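# Stack the small carton on the large carton

## Task

Set the small carton on top of the large carton so that no part of it sticks out past the large carton's edge. It must stay there by itself, not because the robot is holding it. Release it and move the tool away afterwards.

## Robot and tools

Robot: a single Doosan M1013 six-joint arm carrying a vacuum tool with four suction cups. The tool has two air channels: channel a drives the two cups at y = -70 mm and channel b drives the two at y = +70 mm, measured along the cup point's own axes, and each pair sits at x = -35 and +35 mm. The cups point along the cup point's +z axis. The tool reaches 148 mm out each way along its y axis. Loose objects may get a brief nudge now and then. Nothing may leave the table.

Frames: every position is in the scene frame. Its origin is on the table top directly below the arm's base, +z is up, and +y is to the left when you look along +x. The base may sit slightly tilted. Positions are in metres and orientations are unit quaternions written w first (qw, qx, qy, qz). The reported cup point position becomes less accurate the farther the arm reaches.

A row has 9 numbers: x, y, z, qw, qx, qy, qz, suction_a, suction_b. The first seven are an absolute pose for the cup point (end_effector_position and end_effector_quat_wxyz) in the scene frame. Each suction value lies in [-1, 1]: +1 asks for full vacuum (about 75 kPa below ambient), smaller values ask for that fraction, and 0.01 or less switches the channel off. A channel keeps whatever setting it was last given.

execute_actions(actions): takes a list of up to 15 actions. Each action is a list of 1 to 15 rows, and each row lasts one control step of 1/30 s. If an action has fewer than 15 rows, its last row repeats to fill out 15 steps, so one action lasts 0.5 s. Every target must lie within 0.6 m of the cup point's position at the start of that action, measured along each of the cup point's current axes. If any action is malformed, or the first one fails that check against the last reported state, the whole call is rejected and nothing moves. An empty list simply returns the current state and images. To hold an orientation, repeat the same quaternion in every row instead of copying the one reported back, which may have drifted.

move(target, speed, blocking): target is one absolute row as described above. The cup point follows a straight line to it, rotating the short way round, over 0.5 to 10 s, and a path longer than 10 s stops short. The suction values are applied when the move starts. speed is the top speed in m/s, from 0.002 to 0.5 (default 0.25), and rotation is capped at twice that figure in rad/s. The path does not slow down for obstacles, and the real cup point lags behind it, can drift off it, and can exceed the speed, especially when the arm is nearly straight. With blocking=false you get a result after 0.5 s while the arm keeps going. Until a result shows the move has ended, rows and new moves are refused, so call wait or stop first. The result adds a move: line saying how it ended (done, off_target, moving, held, fault), which limits acted (paced means the pose was clipped, held means a check blocked some steps, and after that the arm can suddenly go much faster), and how far the cup point is from the target.

wait(seconds): 0 to 10 s. The arm holds its last command, a running move continues, and the wait returns early if the move ends. stop(): brakes a running move to rest. It needs room to do so, and the suction carries on unchanged. zoom_image(camera, region): camera is cam_high, cam_low or cam_wrist, and region is [x0, y0, x1, y1] in image pixels measured from the top-left corner, at most 504x504. read_manual gives licence texts only. finished_scene(scene) ends the scene for good, after the last command has been held, and reports whether the goal was met.

Control behaviour: at each step the commanded pose is clipped to within 70 mm and 16 degrees of the measured pose, and a damped IK follows it, giving position priority over orientation. A distant target can take several actions to reach, and after an action the arm goes at most one clipped step further, so keep sending the rest. Hand target in a result is the pose the controller is currently heading for. A pose unreachable line means the clearance check changed or blocked the command, and the mount counts as part of the arm for that check.

Results report the cup point pose and its velocities, joint positions and torques, flange force (which includes held weight and carries error, or says no reading), suction_measured_a/b, and part_present_a/b. part_present goes to 1 at a reading of 0.54 and back to 0 below 0.49. On an airtight surface a reading settles up to 0.17 below the command, or up to 0.27 below with both channels on. A reading near 0 means that channel has not sealed.

Gripping: press both rims of a channel flat onto a smooth face so they seal all the way round. Keep them away from edges, seams and holes. Because there is only one pump, a channel that is on with an uncovered cup steals all the vacuum from the other channel. Under vacuum the cups shorten, so a held object ends up as much as 12 mm nearer the tool, and vacuum alone can lift an object. To release, set the carton down until it rests on its support, switch both channels off, then back away. The cups can stay in contact for the first 15 mm. A cup that seals onto the table pins the tool down, and switching that channel off frees it.

Avoid: the arm is stiff, so aiming even slightly past a firm contact can cause a fault. Contact torque at the joint load limits (waist 309, shoulder 309, elbow 145, wrist joints 40.9 N m), or any external force of 144 N, stops the arm for 10 s and drops the rest of the call. Faster contacts hit harder. Slow down close to surfaces, and avoid drops, slips, slams and hard pushes. Holding loads heats the motors, and that can trigger a MOTOR HOT warning and then an over-temperature stop. The robot holds its last command while you think.

Cameras: cam_high and cam_low are fixed and cam_wrist is on the wrist, all 504x504. The calibration is given with a possible error of a few degrees and millimetres.

Each tool is called after "Request:" as name(argument=value, ...) on one line, values as JSON.

## Session

Request:
execute_actions(actions=[])

Scene clock: 0.00 s.
end_effector_position=(+0.6494, +0.0288, +0.5265) suction_measured_a=0.01 part_present_a=0 suction_measured_b=0.01 part_present_b=0 end_effector_quat_wxyz=(-0.002, +0.690, +0.723, +0.001) end_effector_velocity=(-0.000, -0.000, +0.000) end_effector_angular_velocity=(-0.000, -0.000, -0.000)
Joint positions: [-0.055  0.152  1.527 -0.     1.463  1.518]
Joint velocities: [ 0. -0.  0. -0. -0.  0.]
Joint torques (N m, as the joint torque sensors report them, + toward a larger angle): no reading
Flange force (N, the push that the arm receives, along the end effector's own x y z axes): no reading
Hand target: +0.649, +0.029, +0.526; -0.002, +0.690, +0.723, +0.001

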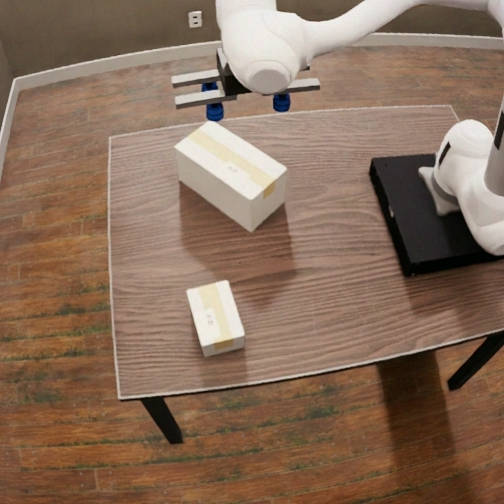

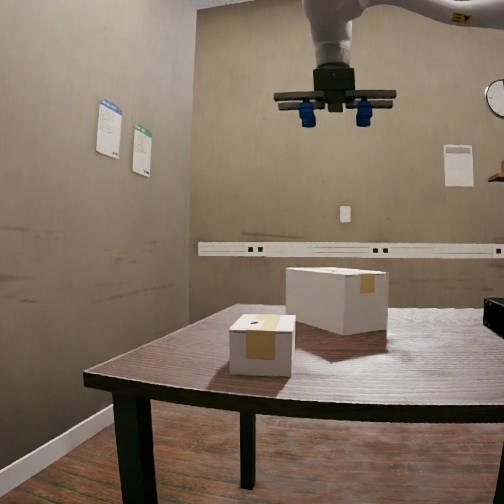

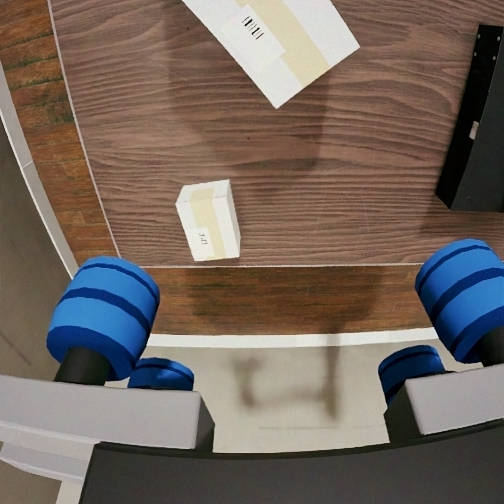

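Request:
zoom_image(camera="cam_high", region=[150, 100, 310, 370])

Request:
zoom_image(camera="cam_low", region=[210, 250, 410, 390])

Region (150, 100, 310, 370) of cam_high's 504x504 image, scaled by 1.867, with more detail than that image has; it fills the left 299 columns of this view, and the rest is white.

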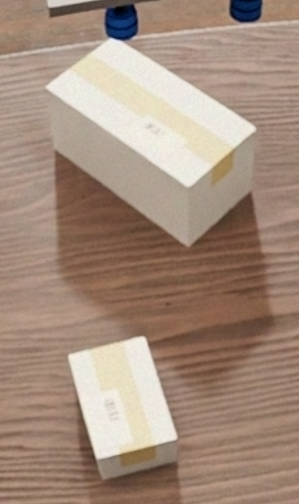

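Region (210, 250, 410, 390) of cam_low's 504x504 image, scaled by 2.520, with more detail than that image has; it fills the top 353 rows of this view, and the rest is white.

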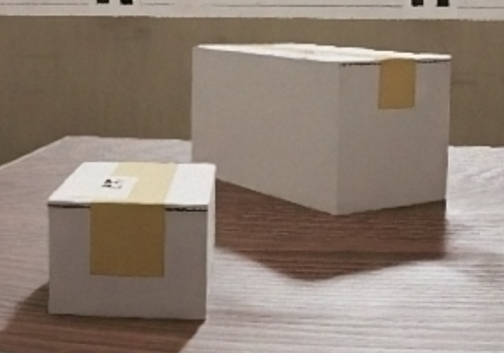

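Request:
move(target=[0.7155,0.2645,0.16,0,0.6626,0.749,0,0,0], speed=0.4)

Scene clock: 34.83 s.
end_effector_position=(+0.7157, +0.2644, +0.1599) suction_measured_a=0.01 part_present_a=0 suction_measured_b=0.01 part_present_b=0 end_effector_quat_wxyz=(+0.000, +0.663, +0.749, -0.000) end_effector_velocity=(+0.000, +0.000, +0.000) end_effector_angular_velocity=(+0.000, -0.000, +0.000)
Joint positions: [ 0.262  0.547  1.688 -0.006  0.908  1.762]
Joint velocities: [ 0. -0. -0. -0. -0.  0.]
Joint torques (N m, as the joint torque sensors report them, + toward a larger angle): [  0.26 -87.72 -32.76   4.03  -0.3    0.23]
Flange force (N, the push that the arm receives, along the end effector's own x y z axes): [0.1 1.7 -6.9]
Hand target: +0.716, +0.264, +0.160; +0.000, +0.663, +0.749, -0.000
Off the commanded pose: 0.000 m, 0 deg.
move: done
camera_calibration (this result's frames):
cam_wrist: T_world_to_cam=[[-0.99793, -0.0642337, -0.00305357, 0.745153], [-0.0517705, 0.774321, 0.630672, -0.230084], [-0.038146, 0.629524, -0.776044, 0.122375], [0, 0, 0, 1]] pos_world=[0.736368, 0.148984, 0.242351]

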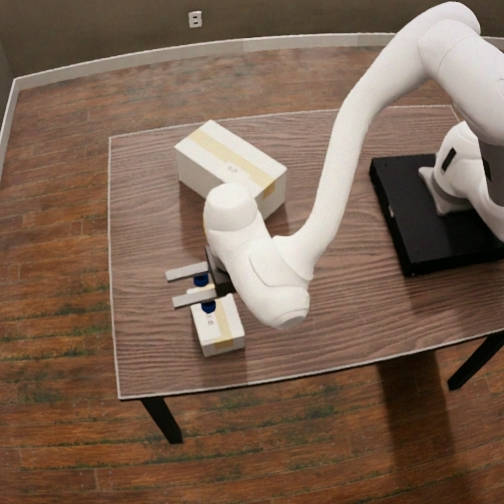

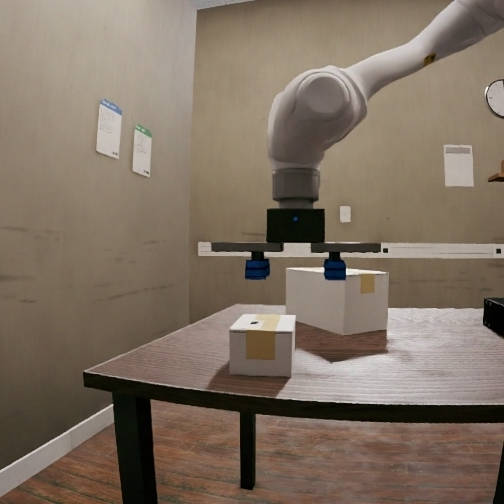

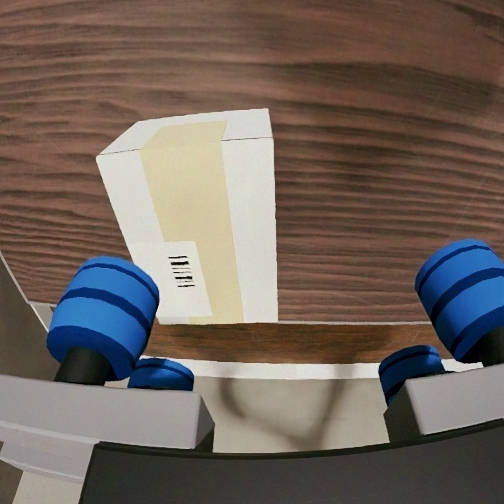

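Request:
move(target=[0.698,0.274,0.10,0,0.6626,0.749,0,0,0])

Request:
zoom_image(camera="cam_low", region=[190, 230, 390, 390])

Scene clock: 45.80 s.
end_effector_position=(+0.6980, +0.2740, +0.1001) suction_measured_a=0.01 part_present_a=0 suction_measured_b=0.01 part_present_b=0 end_effector_quat_wxyz=(+0.000, +0.663, +0.749, +0.000) end_effector_velocity=(-0.001, -0.000, -0.001) end_effector_angular_velocity=(-0.000, +0.001, +0.000)
Joint positions: [ 0.281  0.595  1.744 -0.005  0.804  1.782]
Joint velocities: [ 0.     0.001  0.001 -0.    -0.001  0.   ]
Joint torques (N m, as the joint torque sensors report them, + toward a larger angle): [  1.1  -90.59 -30.11   3.58  -0.14   0.29]
Flange force (N, the push that the arm receives, along the end effector's own x y z axes): [-0.7 3.2 -4.7]
Hand target: +0.698, +0.274, +0.100; +0.000, +0.663, +0.749, -0.000
Off the commanded pose: 0.000 m, 0 deg.
move: done
camera_calibration (this result's frames):
cam_wrist: T_world_to_cam=[[-0.997932, -0.0642071, -0.00301951, 0.72796], [-0.0517125, 0.774061, 0.630995, -0.20074], [-0.0381771, 0.629847, -0.775781, 0.0690737], [0, 0, 0, 1]] pos_world=[0.718711, 0.15862, 0.18245]

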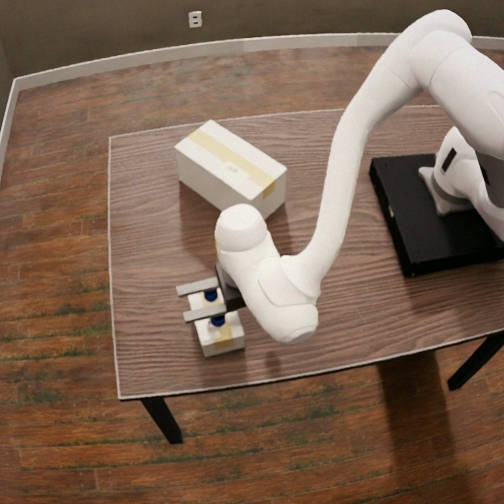

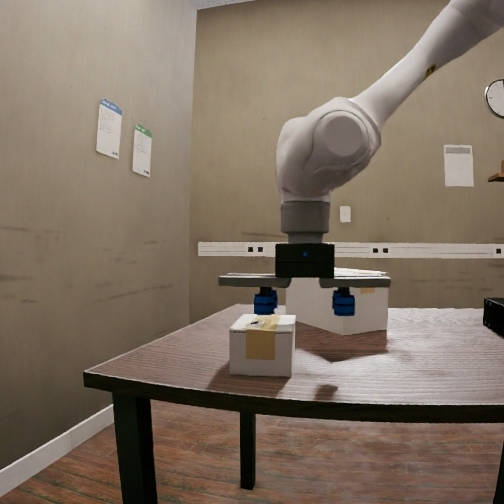

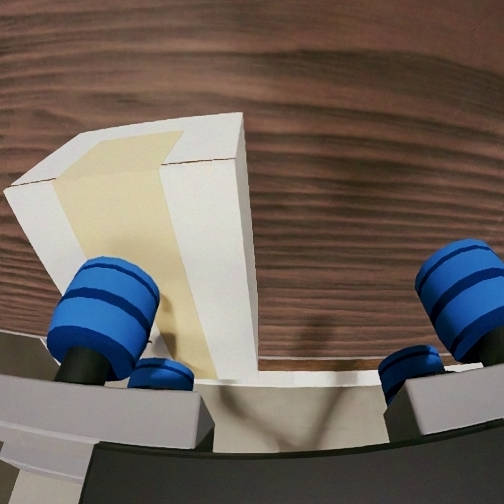

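Region (190, 230, 390, 390) of cam_low's 504x504 image, scaled by 2.520, with more detail than that image has; it fills the top 403 rows of this view, and the rest is white.

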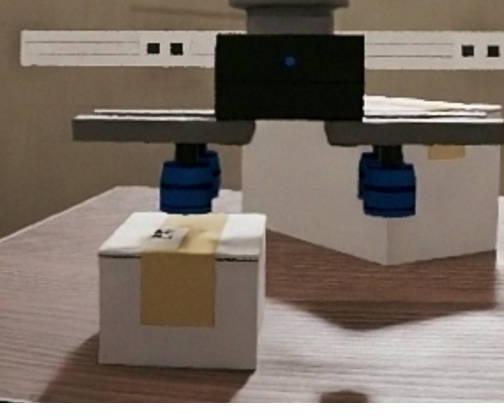

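Slightly further toward −x.

Request:
move(target=[0.694,0.276,0.073,0,0.6626,0.749,0,0,1], speed=0.04)

Scene clock: 48.40 s.
end_effector_position=(+0.6940, +0.2760, +0.0730) suction_measured_a=0.01 part_present_a=0 suction_measured_b=0.76 part_present_b=1 end_effector_quat_wxyz=(+0.000, +0.663, +0.749, +0.000) end_effector_velocity=(-0.000, +0.000, -0.001) end_effector_angular_velocity=(-0.000, +0.001, -0.000)
Joint positions: [ 0.285  0.623  1.76  -0.006  0.76   1.786]
Joint velocities: [ 0.     0.001  0.     0.    -0.     0.   ]
Joint torques (N m, as the joint torque sensors report them, + toward a larger angle): [  1.12 -94.18 -30.35   3.43  -0.38   0.12]
Flange force (N, the push that the arm receives, along the end effector's own x y z axes): [-0.6 2.9 -1.3]
Hand target: +0.694, +0.276, +0.073; +0.000, +0.663, +0.749, -0.000
Off the commanded pose: 0.000 m, 0 deg.
move: done
camera_calibration (this result's frames):
cam_wrist: T_world_to_cam=[[-0.997929, -0.0642519, -0.00298603, 0.724001], [-0.0517274, 0.774082, 0.630969, -0.185418], [-0.0382295, 0.629817, -0.775802, 0.0467558], [0, 0, 0, 1]] pos_world=[0.714698, 0.160599, 0.155428]

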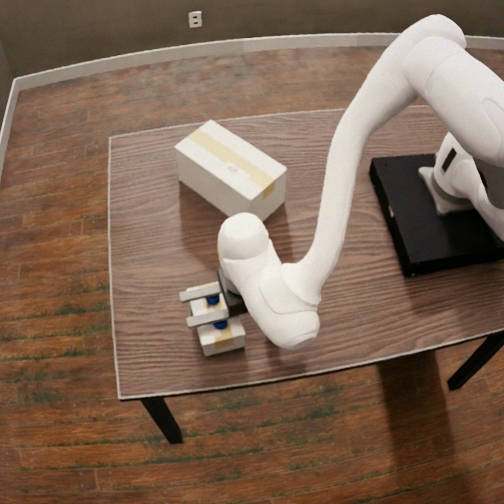

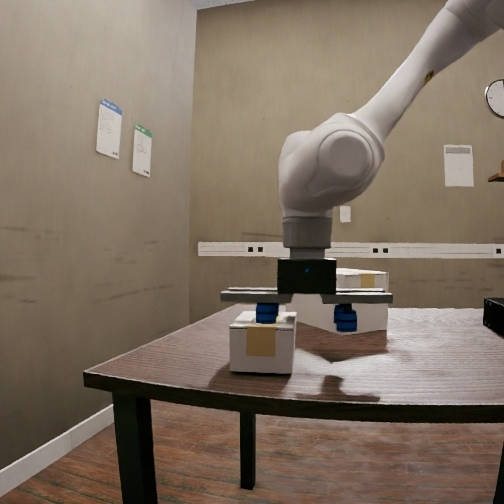

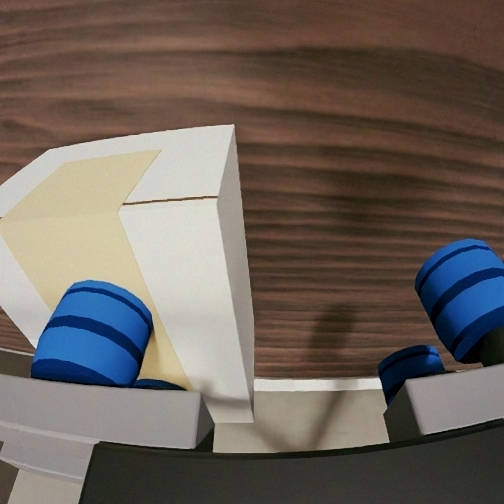

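Request:
move(target=[0.69,0.25,0.26,0,0.6626,0.749,0,0,1])

Request:
move(target=[0.609,-0.189,0.245,0,0.438,0.899,0,0,1], speed=0.3)

Request:
zoom_image(camera="cam_high", region=[150, 70, 350, 250])

Scene clock: 58.83 s.
end_effector_position=(+0.6900, +0.2500, +0.2600) suction_measured_a=0.01 part_present_a=0 suction_measured_b=0.89 part_present_b=1 end_effector_quat_wxyz=(-0.000, +0.663, +0.749, -0.000) end_effector_velocity=(+0.000, -0.000, +0.001) end_effector_angular_velocity=(+0.000, -0.000, +0.000)
Joint positions: [ 0.254  0.417  1.683 -0.005  1.043  1.754]
Joint velocities: [-0.    -0.    -0.001 -0.     0.001 -0.   ]
Joint torques (N m, as the joint torque sensors report them, + toward a larger angle): [  0.92 -81.28 -38.12   4.3   -0.68   0.26]
Flange force (N, the push that the arm receives, along the end effector's own x y z axes): [-1.0 1.6 -3.3]
Hand target: +0.690, +0.250, +0.260; -0.000, +0.663, +0.749, +0.000
Off the commanded pose: 0.000 m, 0 deg.
move: done
camera_calibration (this result's frames):
cam_wrist: T_world_to_cam=[[-0.997931, -0.0642355, -0.0028923, 0.718904], [-0.0516554, 0.774081, 0.630975, -0.28352], [-0.0382922, 0.629819, -0.775797, 0.208016], [0, 0, 0, 1]] pos_world=[0.710736, 0.134634, 0.342352]

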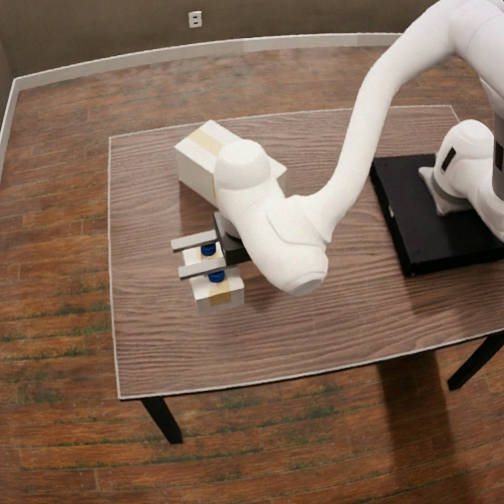

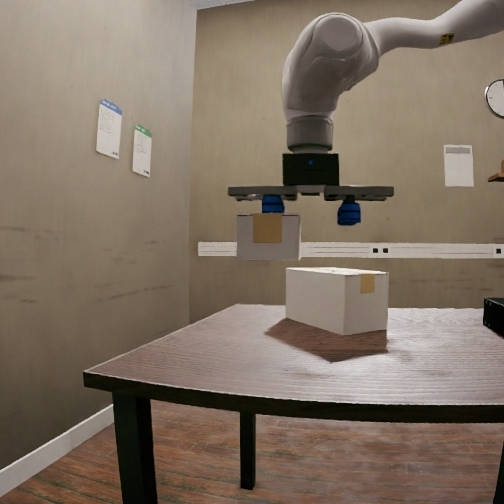

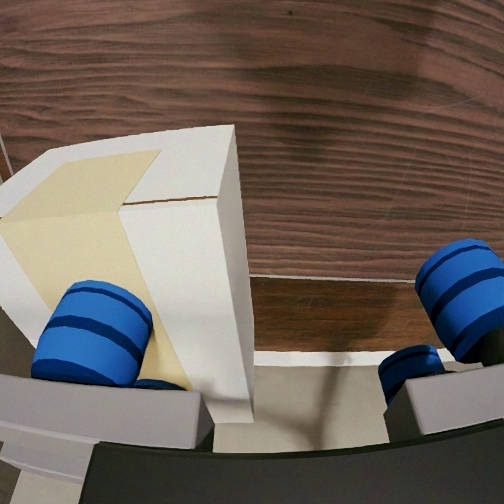

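Scene clock: 60.80 s.
end_effector_position=(+0.6084, -0.1888, +0.2451) suction_measured_a=0.01 part_present_a=0 suction_measured_b=0.89 part_present_b=1 end_effector_quat_wxyz=(-0.000, +0.438, +0.899, +0.000) end_effector_velocity=(-0.000, -0.001, +0.000) end_effector_angular_velocity=(+0.001, +0.001, +0.001)
Joint positions: [-0.402  0.292  1.892 -0.004  0.956  0.556]
Joint velocities: [-0.002  0.    -0.001  0.001  0.002 -0.003]
Joint torques (N m, as the joint torque sensors report them, + toward a larger angle): [  0.66 -68.95 -35.46   4.42  -0.32   0.35]
Flange force (N, the push that the arm receives, along the end effector's own x y z axes): [-4.0 1.7 -1.9]
Hand target: +0.608, -0.189, +0.245; -0.000, +0.438, +0.899, +0.000
Off the commanded pose: 0.001 m, 0 deg.
move: done
camera_calibration (this result's frames):
cam_wrist: T_world_to_cam=[[-0.821872, -0.569661, -0.00352687, 0.406797], [-0.44359, 0.636075, 0.631377, 0.273638], [-0.357428, 0.520475, -0.775468, 0.643136], [0, 0, 0, 1]] pos_world=[0.685592, -0.277054, 0.327397]

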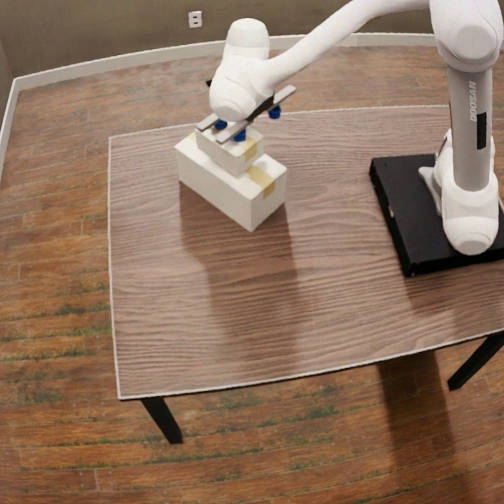

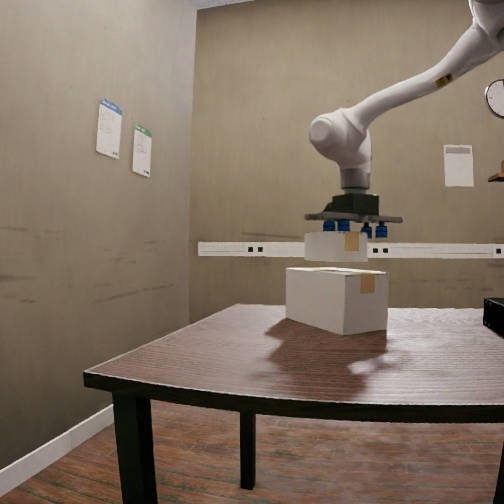

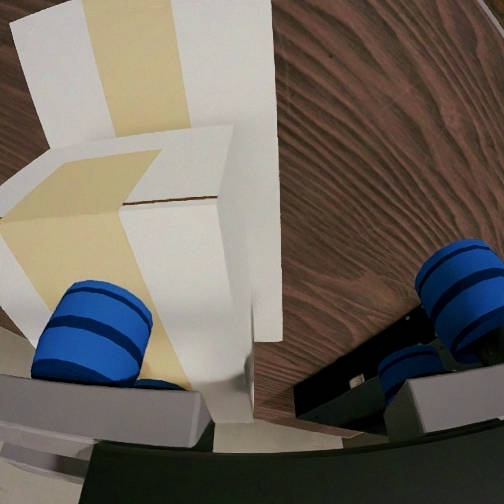

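Region (150, 70, 350, 250) of cam_high's 504x504 image, scaled by 2.520, with more detail than that image has; it fills the top 454 rows of this view, and the rest is white.

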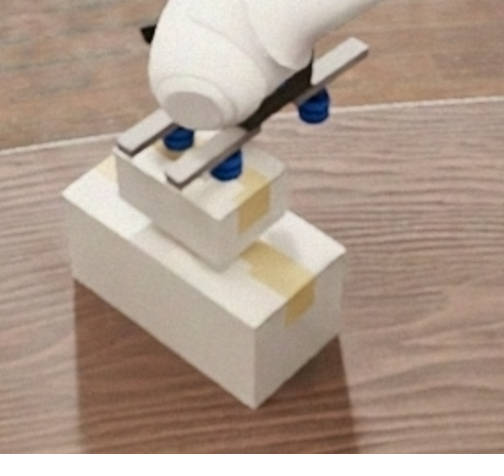

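Request:
move(target=[0.609,-0.189,0.215,0,0.438,0.899,0,0,1], speed=0.03)

Request:
zoom_image(camera="cam_low", region=[270, 200, 420, 340])

Scene clock: 77.13 s.
end_effector_position=(+0.6102, -0.1893, +0.2174) suction_measured_a=0.01 part_present_a=0 suction_measured_b=0.89 part_present_b=1 end_effector_quat_wxyz=(+0.002, +0.438, +0.899, +0.000) end_effector_velocity=(+0.000, -0.000, +0.001) end_effector_angular_velocity=(-0.001, -0.002, -0.000)
Joint positions: [-0.401  0.322  1.912 -0.004  0.903  0.557]
Joint velocities: [ 0.    -0.002 -0.     0.     0.     0.   ]
Joint torques (N m, as the joint torque sensors report them, + toward a larger angle): [ -2.14 -52.96 -28.33   2.31  -2.65   0.74]
Flange force (N, the push that the arm receives, along the end effector's own x y z axes): [7.6 -1.9 -30.1]
Hand target: +0.610, -0.189, +0.217; +0.002, +0.438, +0.899, +0.000
Off the commanded pose: 0.003 m, 0 deg.
FORCE FAULT: contact force on the arm reached its limit, and the arm stopped for 10 seconds. The contact can be on any part of the arm, not only on its tool. That time counts as 20 of the actions that you can send in this scene. The arm's remaining commands of this call were not run. The arm holds still and accepts commands again. Move the arm away from the contact; if what it grips holds it there, let go first. Pushing or pulling that hard again can fault the arm again.
move: fault
camera_calibration (this result's frames):
cam_wrist: T_world_to_cam=[[-0.822073, -0.569354, -0.00555936, 0.408587], [-0.445533, 0.63715, 0.62892, 0.294205], [-0.354536, 0.519495, -0.77745, 0.621069], [0, 0, 0, 1]] pos_world=[0.687157, -0.277464, 0.300091]

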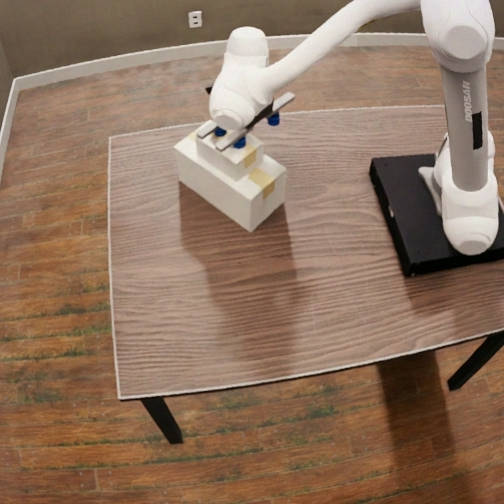

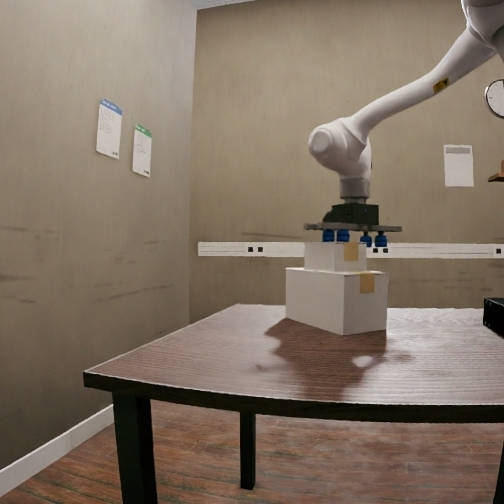

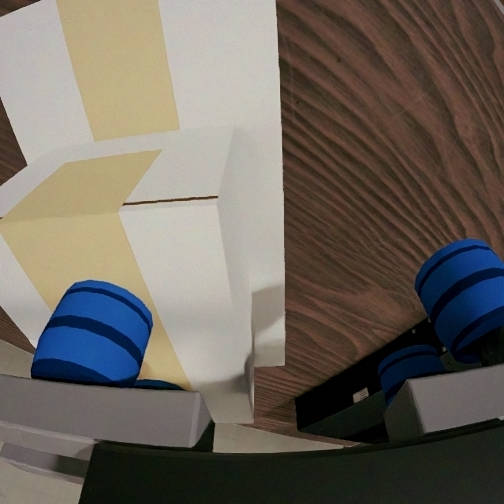

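Region (270, 200, 420, 340) of cam_low's 504x504 image, scaled by 3.360, with more detail than that image has; it fills the top 470 rows of this view, and the rest is white.

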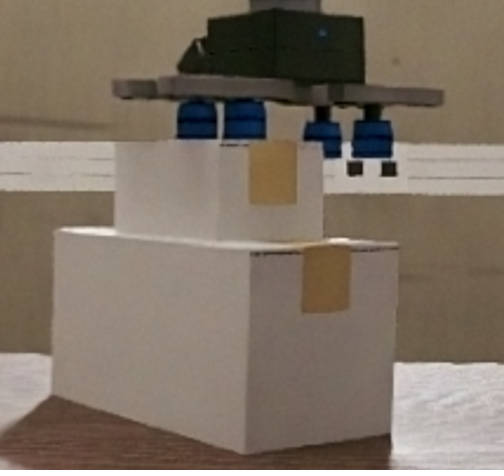

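Request:
execute_actions(actions=[[[0.610,-0.189,0.219,0,0.438,0.899,0,0,0]]])

Request:
move(target=[0.61,-0.189,0.32,0,0.438,0.899,0,0,0], speed=0.2)

Scene clock: 81.60 s.
end_effector_position=(+0.6100, -0.1890, +0.2190) suction_measured_a=0.01 part_present_a=0 suction_measured_b=0.01 part_present_b=0 end_effector_quat_wxyz=(+0.000, +0.438, +0.899, +0.000) end_effector_velocity=(-0.000, +0.000, +0.001) end_effector_angular_velocity=(-0.000, -0.001, -0.000)
Joint positions: [-0.401  0.321  1.91  -0.005  0.91   0.558]
Joint velocities: [ 0.    -0.001  0.    -0.     0.     0.   ]
Joint torques (N m, as the joint torque sensors report them, + toward a larger angle): [  1.95 -48.28 -19.68   2.68   0.81   0.06]
Flange force (N, the push that the arm receives, along the end effector's own x y z axes): [-2.6 -1.5 -34.6]
Hand target: +0.610, -0.189, +0.219; +0.000, +0.438, +0.899, -0.000
Off the commanded pose: 0.000 m, 0 deg.
camera_calibration (this result's frames):
cam_wrist: T_world_to_cam=[[-0.821884, -0.569647, -0.00299974, 0.407841], [-0.443507, 0.636567, 0.630939, 0.291099], [-0.357503, 0.519889, -0.775827, 0.62366], [0, 0, 0, 1]] pos_world=[0.687262, -0.277212, 0.30141]

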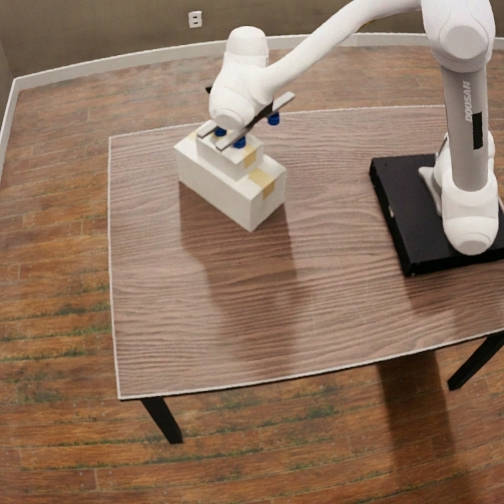

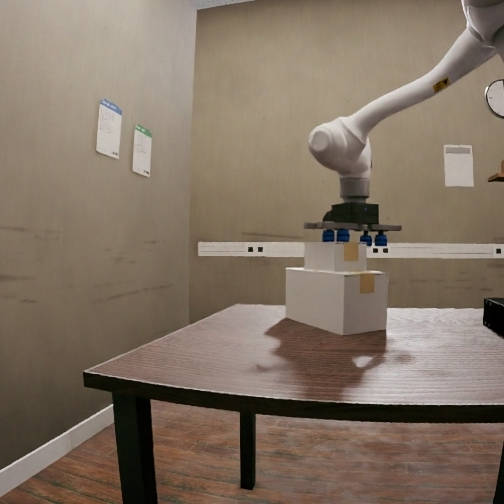

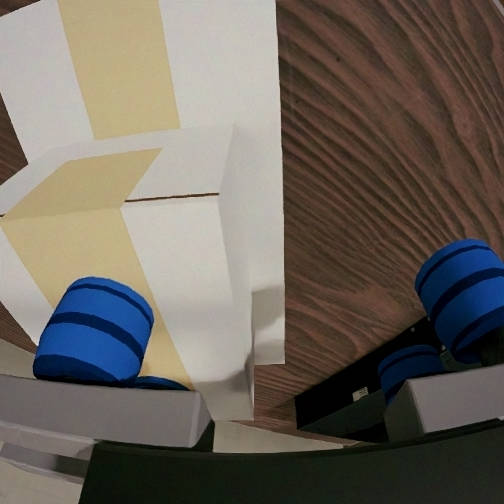

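Scene clock: 82.53 s.
end_effector_position=(+0.6100, -0.1890, +0.3200) suction_measured_a=0.01 part_present_a=0 suction_measured_b=0.01 part_present_b=0 end_effector_quat_wxyz=(-0.000, +0.438, +0.899, +0.000) end_effector_velocity=(-0.000, +0.000, +0.001) end_effector_angular_velocity=(+0.000, +0.000, -0.000)
Joint positions: [-0.4    0.229  1.82  -0.004  1.091  0.557]
Joint velocities: [-0.    -0.001 -0.001  0.     0.002  0.   ]
Joint torques (N m, as the joint torque sensors report them, + toward a larger angle): [  1.43 -62.48 -36.8    4.43  -0.09   0.16]
Flange force (N, the push that the arm receives, along the end effector's own x y z axes): [-3.4 -0.1 -6.4]
Hand target: +0.610, -0.189, +0.320; +0.000, +0.438, +0.899, -0.000
Off the commanded pose: 0.000 m, 0 deg.
move: done
camera_calibration (this result's frames):
cam_wrist: T_world_to_cam=[[-0.821894, -0.569633, -0.00295975, 0.40815], [-0.443432, 0.636527, 0.631032, 0.227321], [-0.357573, 0.519954, -0.775751, 0.70199], [0, 0, 0, 1]] pos_world=[0.68727, -0.277203, 0.402331]

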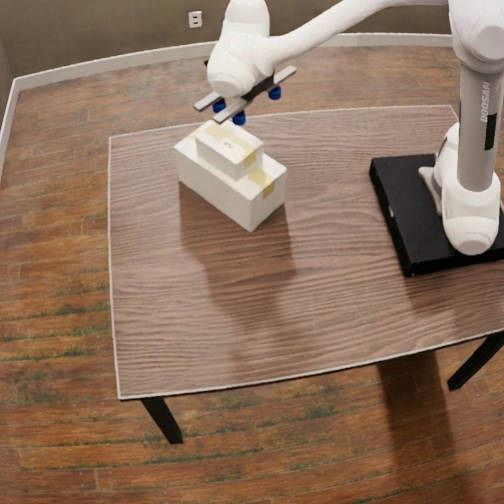

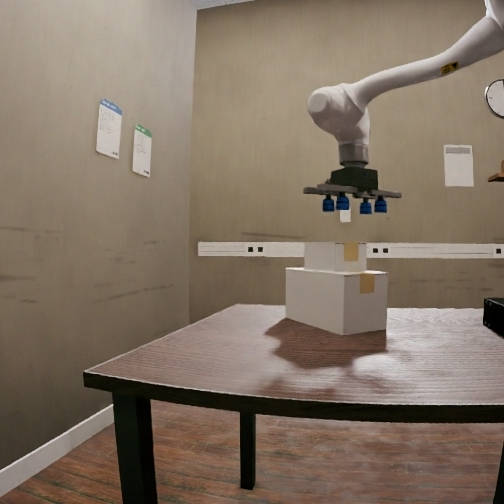

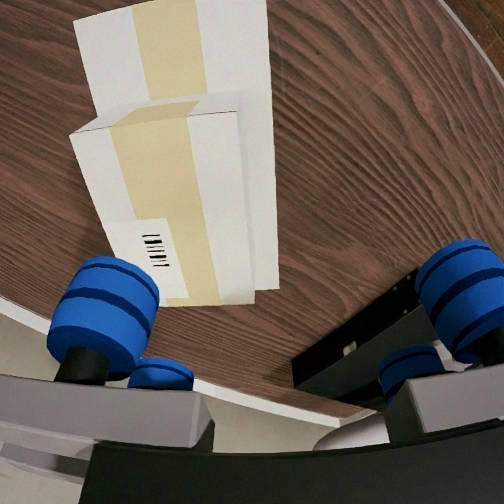

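Request:
finished_scene(scene=1)

The scene is finished: the task was done.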